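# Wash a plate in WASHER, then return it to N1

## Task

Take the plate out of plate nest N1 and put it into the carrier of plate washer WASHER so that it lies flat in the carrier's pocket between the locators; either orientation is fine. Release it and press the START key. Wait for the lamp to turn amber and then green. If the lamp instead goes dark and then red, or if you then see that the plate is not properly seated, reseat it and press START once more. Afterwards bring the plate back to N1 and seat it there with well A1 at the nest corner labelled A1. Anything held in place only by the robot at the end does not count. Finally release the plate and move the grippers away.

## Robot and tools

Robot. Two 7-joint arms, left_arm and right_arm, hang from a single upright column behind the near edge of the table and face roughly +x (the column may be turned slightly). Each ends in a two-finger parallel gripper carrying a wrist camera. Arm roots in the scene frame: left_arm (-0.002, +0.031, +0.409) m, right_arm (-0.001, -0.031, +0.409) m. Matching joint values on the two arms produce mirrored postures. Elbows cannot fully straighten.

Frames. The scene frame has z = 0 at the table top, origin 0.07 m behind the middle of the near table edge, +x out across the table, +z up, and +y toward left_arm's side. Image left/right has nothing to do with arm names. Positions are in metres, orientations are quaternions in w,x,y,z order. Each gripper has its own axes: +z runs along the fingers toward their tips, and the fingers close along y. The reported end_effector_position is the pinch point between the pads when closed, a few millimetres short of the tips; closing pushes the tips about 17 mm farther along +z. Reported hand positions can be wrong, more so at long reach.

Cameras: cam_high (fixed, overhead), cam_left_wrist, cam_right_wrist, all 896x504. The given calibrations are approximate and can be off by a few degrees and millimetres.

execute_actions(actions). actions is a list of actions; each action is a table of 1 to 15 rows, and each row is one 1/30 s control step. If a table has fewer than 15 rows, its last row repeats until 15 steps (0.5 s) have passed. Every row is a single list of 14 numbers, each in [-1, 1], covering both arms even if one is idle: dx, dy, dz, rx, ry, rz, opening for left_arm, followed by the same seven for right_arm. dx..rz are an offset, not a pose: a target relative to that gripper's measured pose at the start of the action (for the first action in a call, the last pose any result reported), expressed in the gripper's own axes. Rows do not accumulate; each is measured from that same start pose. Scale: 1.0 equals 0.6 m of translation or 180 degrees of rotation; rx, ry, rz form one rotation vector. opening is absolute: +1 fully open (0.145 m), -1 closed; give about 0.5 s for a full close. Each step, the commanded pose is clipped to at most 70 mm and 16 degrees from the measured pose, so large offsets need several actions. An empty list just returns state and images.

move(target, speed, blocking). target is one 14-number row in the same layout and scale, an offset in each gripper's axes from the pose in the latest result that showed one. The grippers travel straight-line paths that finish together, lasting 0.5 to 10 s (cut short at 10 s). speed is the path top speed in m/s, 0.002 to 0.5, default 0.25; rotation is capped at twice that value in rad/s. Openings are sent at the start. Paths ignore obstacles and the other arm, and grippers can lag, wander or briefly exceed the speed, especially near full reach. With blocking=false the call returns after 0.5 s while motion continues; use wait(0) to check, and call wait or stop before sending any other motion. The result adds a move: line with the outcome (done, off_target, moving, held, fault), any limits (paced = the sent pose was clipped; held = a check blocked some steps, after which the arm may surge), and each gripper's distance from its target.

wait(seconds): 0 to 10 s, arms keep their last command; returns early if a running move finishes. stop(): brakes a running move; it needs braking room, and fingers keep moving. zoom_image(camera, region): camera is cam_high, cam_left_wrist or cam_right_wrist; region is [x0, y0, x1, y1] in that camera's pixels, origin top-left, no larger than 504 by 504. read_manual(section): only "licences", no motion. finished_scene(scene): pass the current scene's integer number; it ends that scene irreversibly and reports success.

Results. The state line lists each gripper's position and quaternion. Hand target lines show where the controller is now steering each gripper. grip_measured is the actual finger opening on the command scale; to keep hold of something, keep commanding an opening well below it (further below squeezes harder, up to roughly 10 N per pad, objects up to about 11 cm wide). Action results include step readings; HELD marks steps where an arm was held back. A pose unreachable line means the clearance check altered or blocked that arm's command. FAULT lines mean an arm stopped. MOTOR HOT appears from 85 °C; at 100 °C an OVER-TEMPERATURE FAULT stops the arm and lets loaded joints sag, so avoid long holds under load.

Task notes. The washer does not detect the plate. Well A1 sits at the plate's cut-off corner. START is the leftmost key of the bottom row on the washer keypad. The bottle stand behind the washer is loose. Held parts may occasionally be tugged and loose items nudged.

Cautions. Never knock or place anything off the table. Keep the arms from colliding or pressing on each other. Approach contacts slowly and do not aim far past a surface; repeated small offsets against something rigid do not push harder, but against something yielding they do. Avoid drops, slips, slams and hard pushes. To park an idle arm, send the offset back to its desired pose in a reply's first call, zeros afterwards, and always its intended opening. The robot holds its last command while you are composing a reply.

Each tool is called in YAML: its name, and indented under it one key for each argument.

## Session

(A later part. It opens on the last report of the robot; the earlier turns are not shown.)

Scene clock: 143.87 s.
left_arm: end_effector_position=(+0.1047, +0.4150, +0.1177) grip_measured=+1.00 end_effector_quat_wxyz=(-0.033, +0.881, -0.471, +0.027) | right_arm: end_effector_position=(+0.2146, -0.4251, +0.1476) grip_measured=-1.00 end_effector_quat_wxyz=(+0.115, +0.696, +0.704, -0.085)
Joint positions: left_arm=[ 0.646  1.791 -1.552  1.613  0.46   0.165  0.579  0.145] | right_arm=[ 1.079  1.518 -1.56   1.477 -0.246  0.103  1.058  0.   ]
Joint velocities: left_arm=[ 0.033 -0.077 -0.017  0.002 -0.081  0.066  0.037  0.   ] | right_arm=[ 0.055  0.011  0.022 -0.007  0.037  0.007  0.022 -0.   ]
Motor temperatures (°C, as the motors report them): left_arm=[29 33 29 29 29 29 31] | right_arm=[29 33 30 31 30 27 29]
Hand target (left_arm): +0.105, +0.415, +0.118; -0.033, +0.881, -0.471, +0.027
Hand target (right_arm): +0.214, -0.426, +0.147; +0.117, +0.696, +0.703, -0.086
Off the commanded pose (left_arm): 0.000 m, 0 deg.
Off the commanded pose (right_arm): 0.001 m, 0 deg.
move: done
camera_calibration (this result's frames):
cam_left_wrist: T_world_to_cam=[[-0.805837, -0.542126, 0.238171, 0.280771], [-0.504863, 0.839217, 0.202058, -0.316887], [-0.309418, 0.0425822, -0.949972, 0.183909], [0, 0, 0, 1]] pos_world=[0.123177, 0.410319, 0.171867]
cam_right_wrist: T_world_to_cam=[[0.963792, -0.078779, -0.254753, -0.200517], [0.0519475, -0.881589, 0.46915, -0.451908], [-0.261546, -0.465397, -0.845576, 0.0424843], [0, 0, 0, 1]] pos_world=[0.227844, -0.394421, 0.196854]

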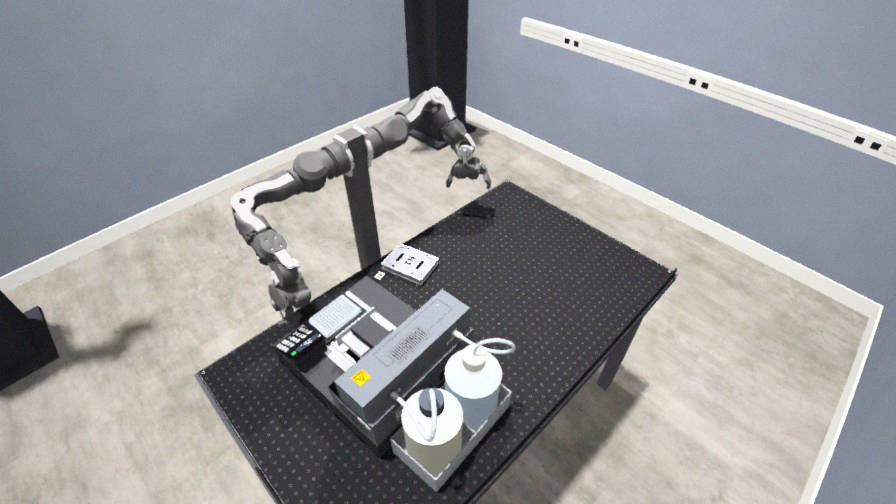

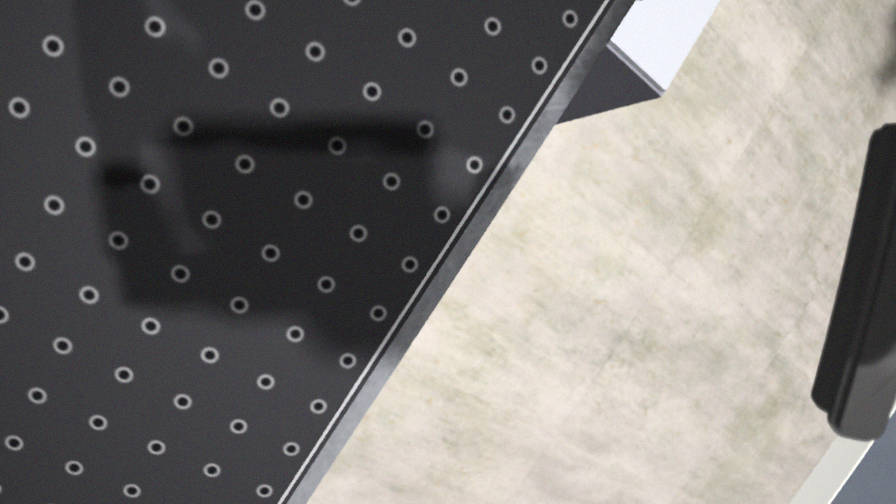

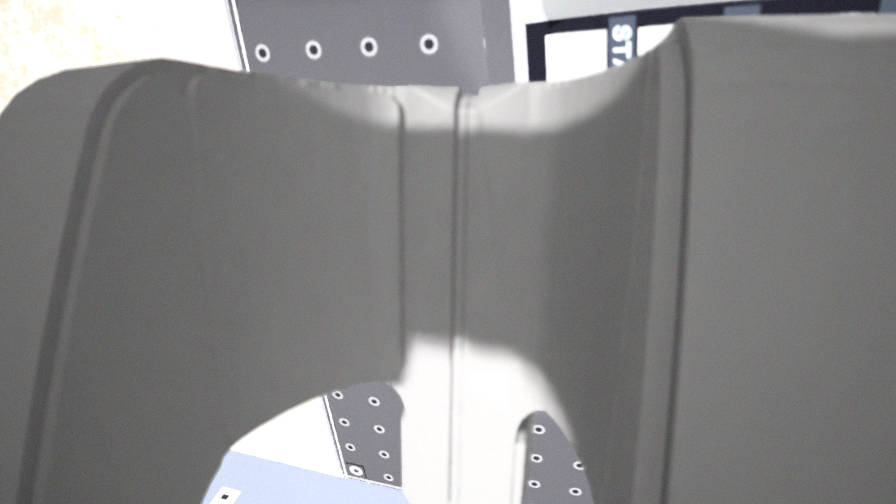

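move:
  target: [0,0,0,0,0,0,1, 0.0187,-0.005,0.064,0,0,0,-1]
  speed: 0.02

zoom_image:
  camera: "cam_high"
  region: [240,260,400,380]

Scene clock: 149.87 s.
left_arm: end_effector_position=(+0.1047, +0.4150, +0.1177) grip_measured=+1.00 end_effector_quat_wxyz=(-0.033, +0.881, -0.471, +0.027) | right_arm: end_effector_position=(+0.2131, -0.4257, +0.1088) grip_measured=-1.00 end_effector_quat_wxyz=(+0.114, +0.696, +0.704, -0.087)
Joint positions: left_arm=[ 0.646  1.791 -1.552  1.613  0.46   0.165  0.579  0.145] | right_arm=[ 0.938  1.428 -1.56   1.376 -0.225  0.126  0.92   0.   ]
Joint velocities: left_arm=[-0.099 -0.011 -0.002  0.012 -0.066 -0.051 -0.037  0.   ] | right_arm=[ 0.099 -0.011 -0.017 -0.017 -0.022 -0.022 -0.051 -0.   ]
Motor temperatures (°C, as the motors report them): left_arm=[29 33 29 29 29 29 31] | right_arm=[29 33 30 31 30 27 29]
Hand target (left_arm): +0.105, +0.415, +0.118; -0.033, +0.881, -0.471, +0.027
Hand target (right_arm): +0.213, -0.425, +0.107; +0.115, +0.696, +0.704, -0.085
Off the commanded pose (left_arm): 0.000 m, 0 deg.
Off the commanded pose (right_arm): 0.001 m, 0 deg.
move: done
camera_calibration (this result's frames):
cam_left_wrist: T_world_to_cam=[[-0.805837, -0.542126, 0.238171, 0.280771], [-0.504863, 0.839217, 0.202058, -0.316887], [-0.309418, 0.0425822, -0.949972, 0.183909], [0, 0, 0, 1]] pos_world=[0.123177, 0.410319, 0.171867]
cam_right_wrist: T_world_to_cam=[[0.963142, -0.0791721, -0.257079, -0.208778], [0.052995, -0.881125, 0.469904, -0.434216], [-0.263722, -0.466208, -0.844453, 0.00898112], [0, 0, 0, 1]] pos_world=[0.226463, -0.394941, 0.157952]

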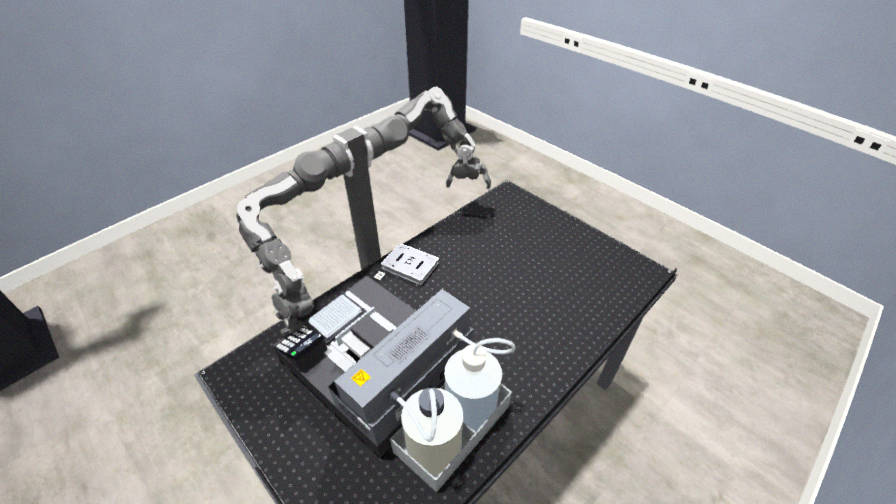

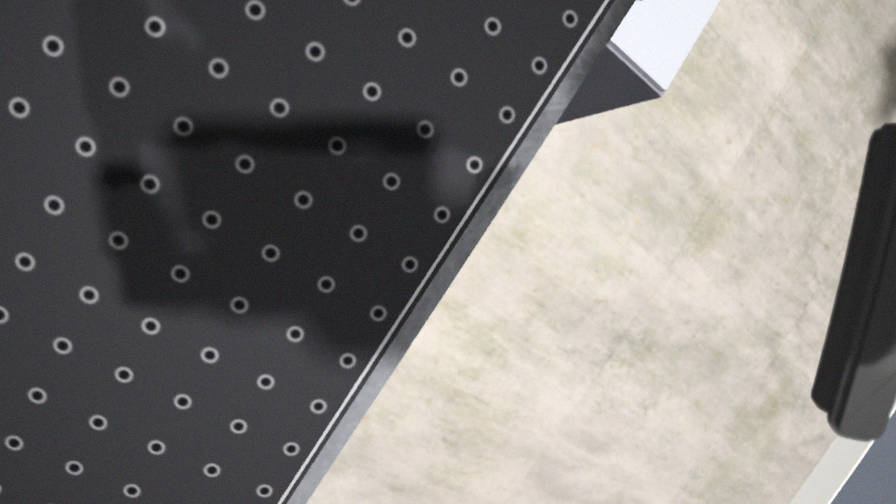

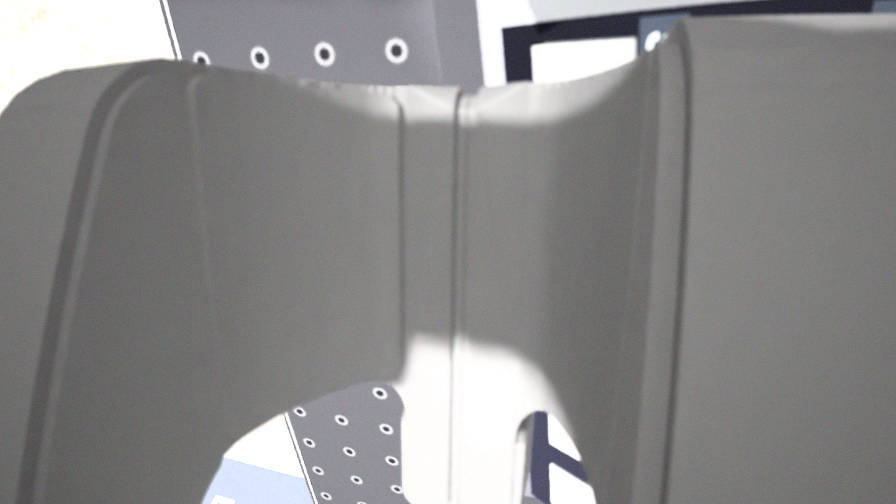

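Region (240, 260, 400, 380) of cam_high's 896x504 image, scaled by 3.150, with more detail than that image has; it fills the top 378 rows of this view, and the rest is white.

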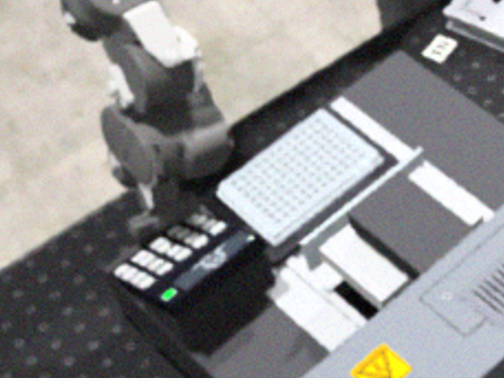

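move:
  target: [0,0,0,0,0,0,1, 0.0056,0,0.019,0,0,0,-1]
  speed: 0.015

zoom_image:
  camera: "cam_high"
  region: [240,260,400,380]

Scene clock: 153.20 s.
left_arm: end_effector_position=(+0.1047, +0.4150, +0.1177) grip_measured=+1.00 end_effector_quat_wxyz=(-0.033, +0.881, -0.471, +0.027) | right_arm: end_effector_position=(+0.2129, -0.4273, +0.1061) grip_measured=-1.00 end_effector_quat_wxyz=(+0.109, +0.703, +0.698, -0.085)
Joint positions: left_arm=[ 0.646  1.791 -1.552  1.613  0.46   0.165  0.579  0.145] | right_arm=[ 0.923  1.418 -1.548  1.349 -0.208  0.118  0.919  0.   ]
Joint velocities: left_arm=[-0.121 -0.033 -0.022 -0.012 -0.007  0.051 -0.051 -0.   ] | right_arm=[-0.033 -0.033  0.002  0.002  0.051 -0.037  0.037 -0.   ]
Motor temperatures (°C, as the motors report them): left_arm=[29 33 29 29 29 29 31] | right_arm=[29 33 30 31 30 27 29]
Hand target (left_arm): +0.105, +0.415, +0.118; -0.033, +0.881, -0.471, +0.027
Hand target (right_arm): +0.213, -0.425, +0.097; +0.114, +0.696, +0.704, -0.087
Off the commanded pose (left_arm): 0.000 m, 0 deg.
Off the commanded pose (right_arm): 0.009 m, 1 deg.
move: off_target (right_arm)
camera_calibration (this result's frames):
cam_left_wrist: T_world_to_cam=[[-0.805837, -0.542126, 0.238171, 0.280771], [-0.504863, 0.839217, 0.202058, -0.316887], [-0.309418, 0.0425822, -0.949972, 0.183909], [0, 0, 0, 1]] pos_world=[0.123177, 0.410319, 0.171867]
cam_right_wrist: T_world_to_cam=[[0.960681, -0.0943303, -0.261139, -0.214849], [0.0380797, -0.886869, 0.460449, -0.432667], [-0.27503, -0.452289, -0.848406, 0.0146638], [0, 0, 0, 1]] pos_world=[0.22691, -0.397353, 0.155556]

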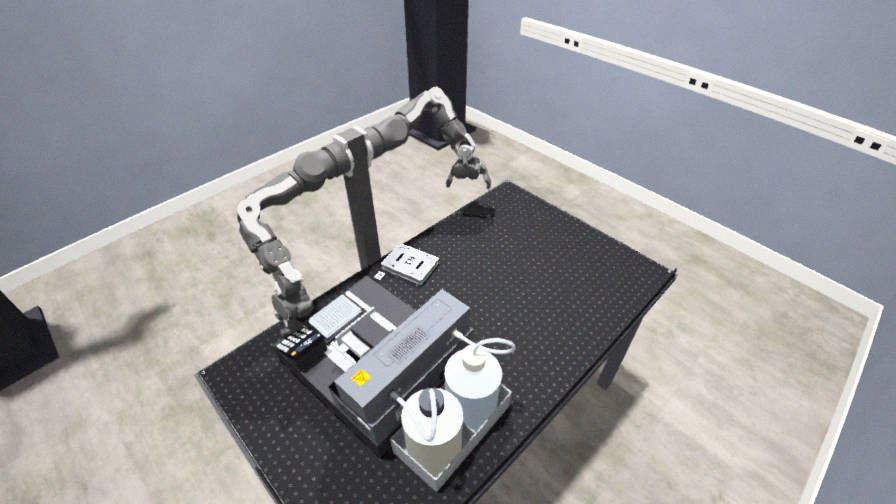

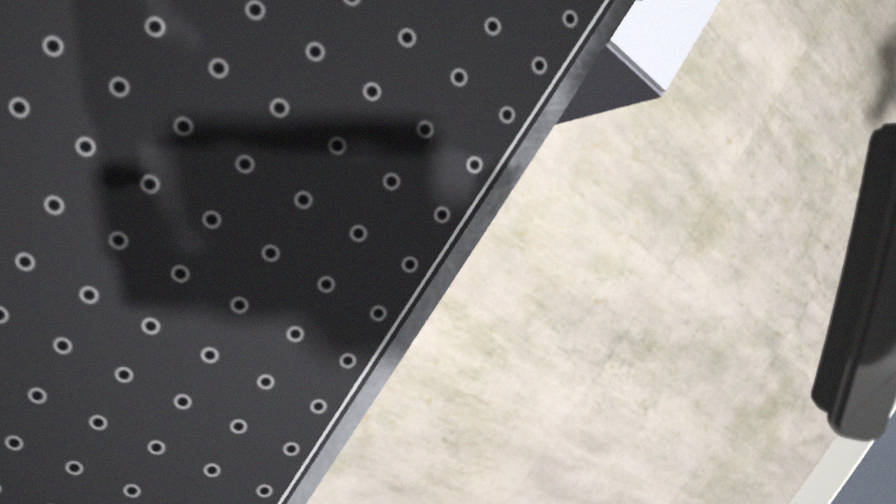

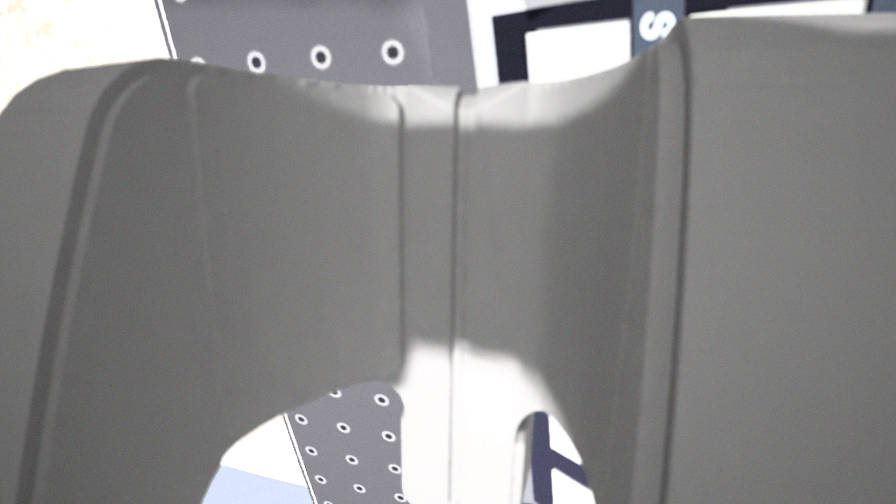

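Region (240, 260, 400, 380) of cam_high's 896x504 image, scaled by 3.150, with more detail than that image has; it fills the top 378 rows of this view, and the rest is white.

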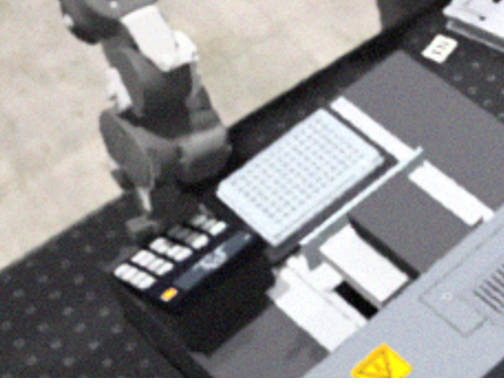

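move:
  target: [0,0,0,0,0,0,1, -0.023,0,-0.08,0,0,0,-1]
  speed: 0.08

move:
  target: [0,0,0,0,0,0,1, 0.153,0.093,-0.16,0,0.14,-0.008,0.5]
  speed: 0.1

wait:
  seconds: 10

wait:
  seconds: 10

zoom_image:
  camera: "cam_high"
  region: [240,260,400,380]

Scene clock: 159.60 s.
left_arm: end_effector_position=(+0.1047, +0.4150, +0.1177) grip_measured=+1.00 end_effector_quat_wxyz=(-0.033, +0.881, -0.471, +0.027) | right_arm: end_effector_position=(+0.2120, -0.4284, +0.1567) grip_measured=-1.00 end_effector_quat_wxyz=(+0.112, +0.704, +0.696, -0.083)
Joint positions: left_arm=[ 0.646  1.791 -1.552  1.613  0.46   0.165  0.579  0.145] | right_arm=[ 1.061  1.545 -1.508  1.484 -0.234  0.092  1.089  0.   ]
Joint velocities: left_arm=[ 0.055 -0.011 -0.002 -0.002  0.007 -0.022 -0.037 -0.   ] | right_arm=[ 0.055 -0.011  0.002  0.007  0.022 -0.007 -0.022  0.   ]
Motor temperatures (°C, as the motors report them): left_arm=[29 33 29 29 29 29 31] | right_arm=[29 33 30 31 31 27 29]
Hand target (left_arm): +0.105, +0.415, +0.118; -0.033, +0.881, -0.471, +0.027
Hand target (right_arm): +0.211, -0.428, +0.156; +0.109, +0.703, +0.698, -0.085
Off the commanded pose (left_arm): 0.000 m, 0 deg.
Off the commanded pose (right_arm): 0.001 m, 1 deg.
move: done
camera_calibration (this result's frames):
cam_left_wrist: T_world_to_cam=[[-0.805837, -0.542126, 0.238171, 0.280771], [-0.504863, 0.839217, 0.202058, -0.316887], [-0.309418, 0.0425822, -0.949972, 0.183909], [0, 0, 0, 1]] pos_world=[0.123177, 0.410319, 0.171867]
cam_right_wrist: T_world_to_cam=[[0.962452, -0.0977173, -0.253255, -0.203987], [0.031429, -0.886573, 0.46152, -0.455488], [-0.269628, -0.45215, -0.850212, 0.0560632], [0, 0, 0, 1]] pos_world=[0.22576, -0.398407, 0.206221]

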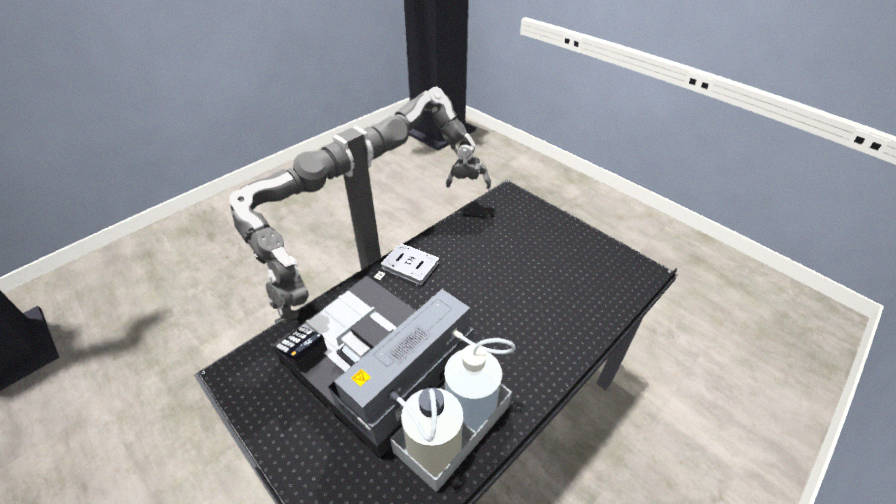

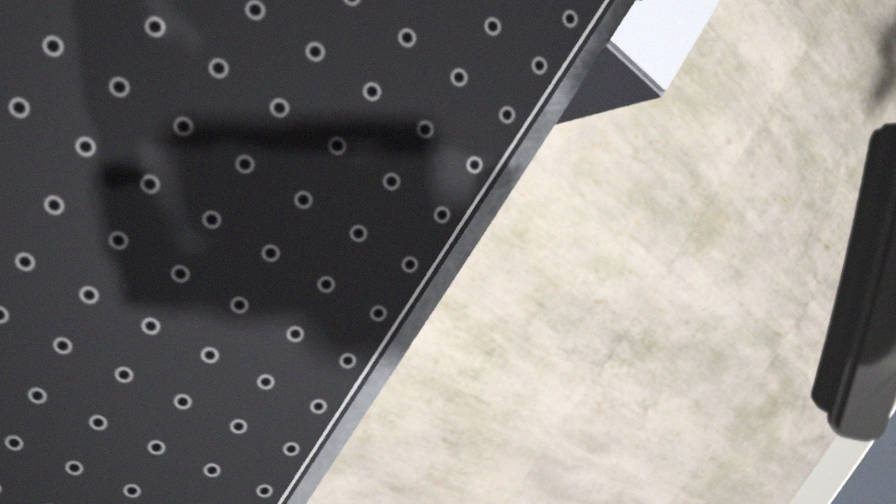

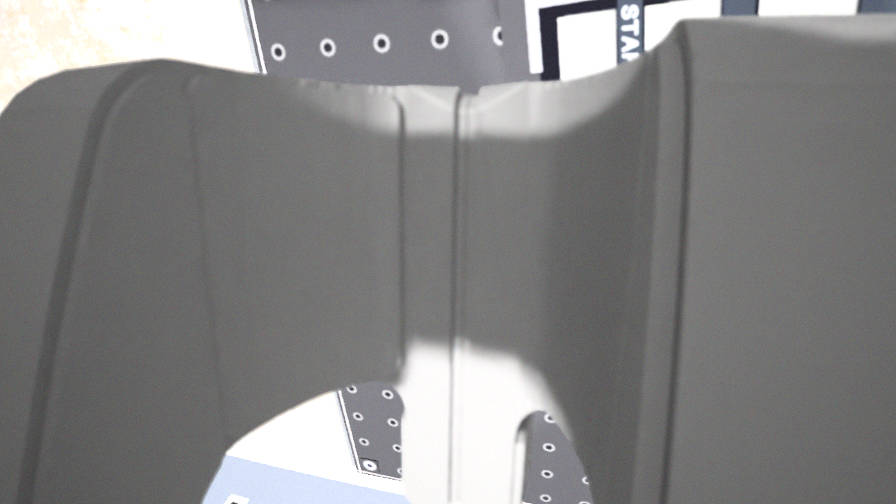

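Scene clock: 162.07 s.
left_arm: end_effector_position=(+0.1047, +0.4150, +0.1177) grip_measured=+1.00 end_effector_quat_wxyz=(-0.033, +0.881, -0.471, +0.027) | right_arm: end_effector_position=(+0.2651, -0.3133, +0.2264) grip_measured=+0.50 end_effector_quat_wxyz=(-0.044, +0.694, +0.715, +0.073)
Joint positions: left_arm=[ 0.646  1.791 -1.552  1.613  0.46   0.165  0.579  0.145] | right_arm=[ 1.354  1.387 -1.416  1.509  0.136  0.096  1.449  0.112]
Joint velocities: left_arm=[-0.187 -0.011  0.022 -0.007 -0.022  0.066 -0.007  0.   ] | right_arm=[-0.055  0.033  0.002 -0.002 -0.007 -0.051  0.051 -0.   ]
Motor temperatures (°C, as the motors report them): left_arm=[29 33 29 29 29 29 31] | right_arm=[29 33 30 31 31 27 29]
Hand target (left_arm): +0.105, +0.415, +0.118; -0.033, +0.881, -0.471, +0.027
Hand target (right_arm): +0.264, -0.313, +0.227; -0.046, +0.696, +0.713, +0.072
Off the commanded pose (left_arm): 0.000 m, 0 deg.
Off the commanded pose (right_arm): 0.001 m, 0 deg.
move: done
camera_calibration (this result's frames):
cam_left_wrist: T_world_to_cam=[[-0.805837, -0.542126, 0.238171, 0.280771], [-0.504863, 0.839217, 0.202058, -0.316887], [-0.309418, 0.0425822, -0.949972, 0.183909], [0, 0, 0, 1]] pos_world=[0.123177, 0.410319, 0.171867]
cam_right_wrist: T_world_to_cam=[[0.962442, 0.0662224, -0.263289, -0.172549], [0.0795557, -0.996016, 0.0402949, -0.338984], [-0.259571, -0.0597276, -0.963875, 0.32764], [0, 0, 0, 1]] pos_world=[0.278082, -0.306638, 0.284033]

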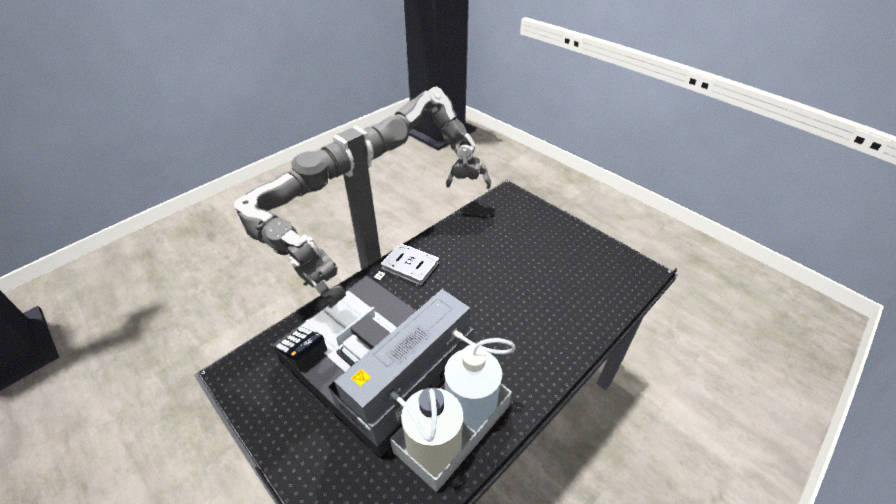

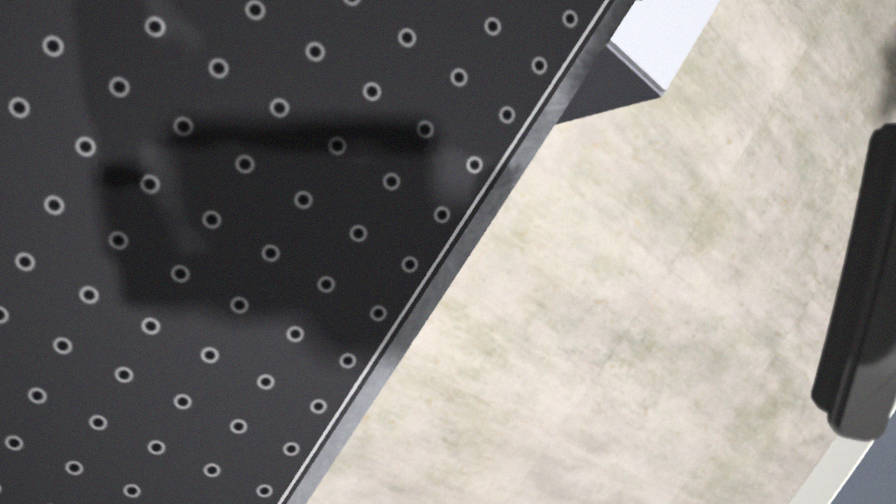

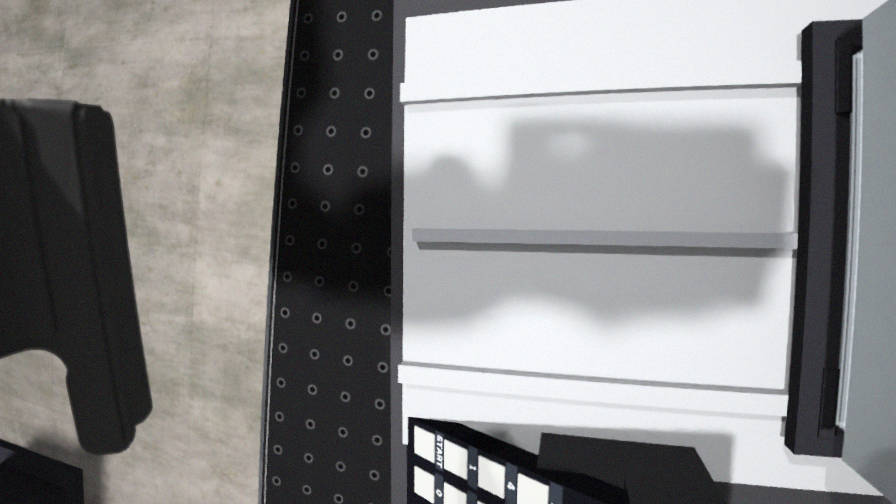

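Scene clock: 172.07 s.
left_arm: end_effector_position=(+0.1047, +0.4150, +0.1177) grip_measured=+1.00 end_effector_quat_wxyz=(-0.033, +0.881, -0.471, +0.027) | right_arm: end_effector_position=(+0.2651, -0.3133, +0.2264) grip_measured=+0.50 end_effector_quat_wxyz=(-0.044, +0.694, +0.715, +0.073)
Joint positions: left_arm=[ 0.646  1.791 -1.552  1.613  0.46   0.165  0.579  0.145] | right_arm=[ 1.354  1.387 -1.416  1.509  0.136  0.096  1.449  0.112]
Joint velocities: left_arm=[ 0.033  0.055 -0.002  0.017  0.007 -0.066 -0.022 -0.   ] | right_arm=[ 0.077 -0.033  0.007  0.012  0.066 -0.066 -0.037  0.   ]
Motor temperatures (°C, as the motors report them): left_arm=[29 33 29 29 29 29 31] | right_arm=[29 33 30 31 30 27 29]
Hand target (left_arm): +0.105, +0.415, +0.118; -0.033, +0.881, -0.471, +0.027
Hand target (right_arm): +0.264, -0.313, +0.227; -0.046, +0.696, +0.713, +0.072
Off the commanded pose (left_arm): 0.000 m, 0 deg.
Off the commanded pose (right_arm): 0.001 m, 0 deg.
wait: 10.00 s; at rest by 0.17 s
camera_calibration (this result's frames):
cam_left_wrist: T_world_to_cam=[[-0.805837, -0.542126, 0.238171, 0.280771], [-0.504863, 0.839217, 0.202058, -0.316887], [-0.309418, 0.0425822, -0.949972, 0.183909], [0, 0, 0, 1]] pos_world=[0.123177, 0.410319, 0.171867]
cam_right_wrist: T_world_to_cam=[[0.962442, 0.0662224, -0.263289, -0.172549], [0.0795557, -0.996016, 0.0402949, -0.338984], [-0.259571, -0.0597276, -0.963875, 0.32764], [0, 0, 0, 1]] pos_world=[0.278082, -0.306638, 0.284033]

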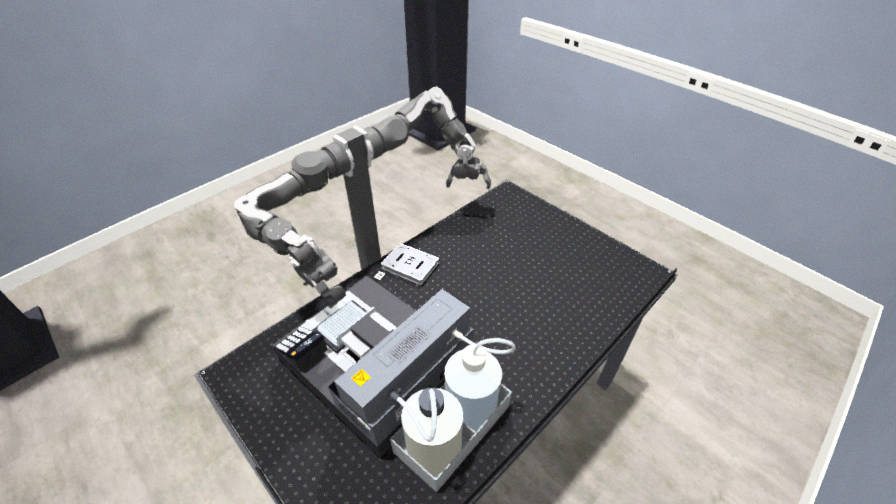

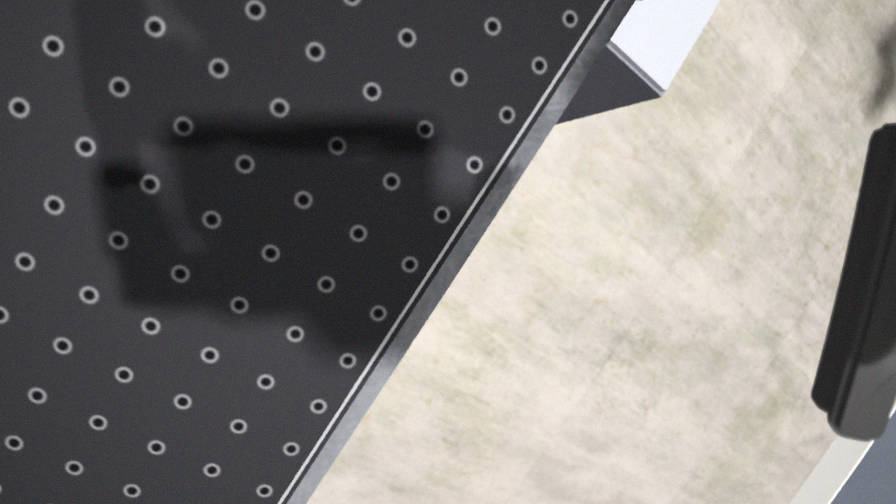

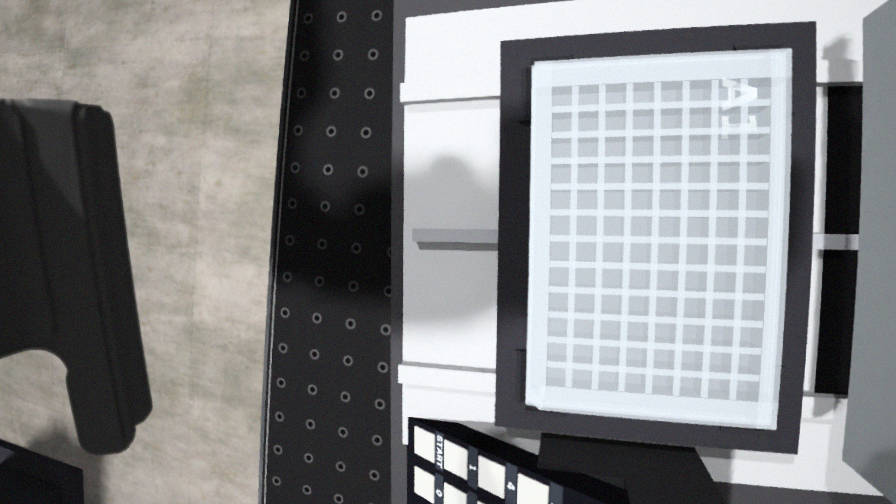

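Scene clock: 182.07 s.
left_arm: end_effector_position=(+0.1047, +0.4150, +0.1177) grip_measured=+1.00 end_effector_quat_wxyz=(-0.033, +0.881, -0.471, +0.027) | right_arm: end_effector_position=(+0.2651, -0.3133, +0.2264) grip_measured=+0.50 end_effector_quat_wxyz=(-0.044, +0.694, +0.715, +0.073)
Joint positions: left_arm=[ 0.646  1.791 -1.552  1.613  0.46   0.165  0.579  0.145] | right_arm=[ 1.354  1.387 -1.416  1.509  0.136  0.096  1.449  0.112]
Joint velocities: left_arm=[ 0.011 -0.033 -0.017 -0.002  0.007  0.037 -0.022 -0.   ] | right_arm=[ 0.011 -0.055  0.002  0.007 -0.066 -0.022 -0.037 -0.   ]
Motor temperatures (°C, as the motors report them): left_arm=[29 33 29 29 29 29 31] | right_arm=[29 33 30 31 30 27 29]
Hand target (left_arm): +0.105, +0.415, +0.118; -0.033, +0.881, -0.471, +0.027
Hand target (right_arm): +0.264, -0.313, +0.227; -0.046, +0.696, +0.713, +0.072
Off the commanded pose (left_arm): 0.000 m, 0 deg.
Off the commanded pose (right_arm): 0.001 m, 0 deg.
wait: 10.00 s; at rest by 0.17 s
camera_calibration (this result's frames):
cam_left_wrist: T_world_to_cam=[[-0.805837, -0.542126, 0.238171, 0.280771], [-0.504863, 0.839217, 0.202058, -0.316887], [-0.309418, 0.0425822, -0.949972, 0.183909], [0, 0, 0, 1]] pos_world=[0.123177, 0.410319, 0.171867]
cam_right_wrist: T_world_to_cam=[[0.962442, 0.0662224, -0.263289, -0.172549], [0.0795557, -0.996016, 0.0402949, -0.338984], [-0.259571, -0.0597276, -0.963875, 0.32764], [0, 0, 0, 1]] pos_world=[0.278082, -0.306638, 0.284033]

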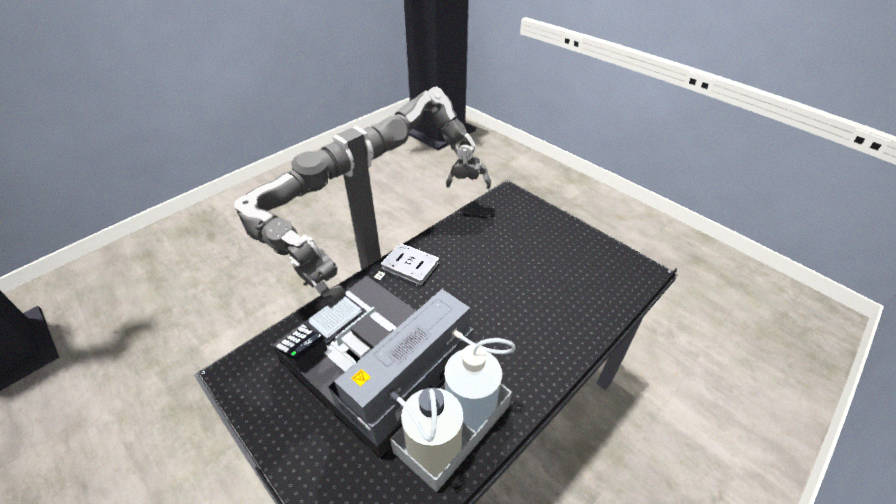

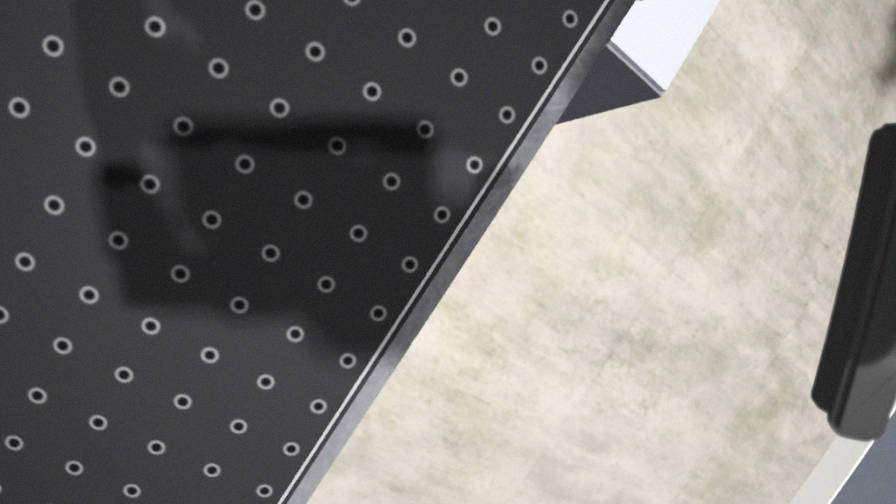

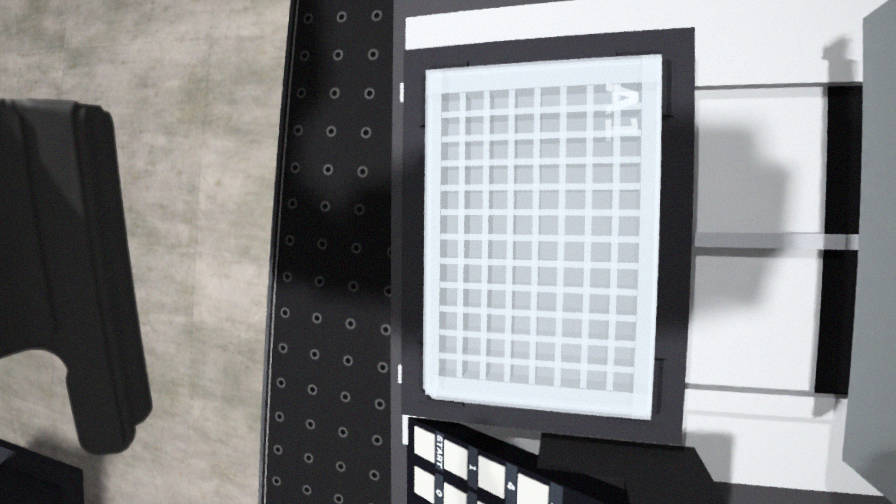

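Region (240, 260, 400, 380) of cam_high's 896x504 image, scaled by 3.150, with more detail than that image has; it fills the top 378 rows of this view, and the rest is white.

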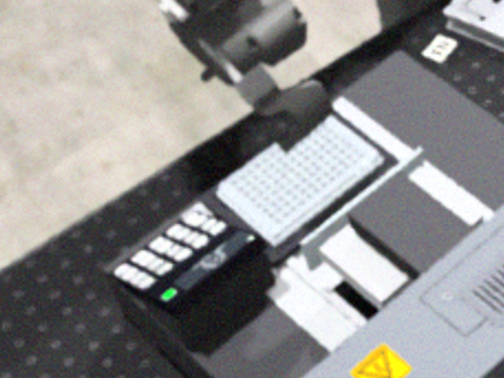

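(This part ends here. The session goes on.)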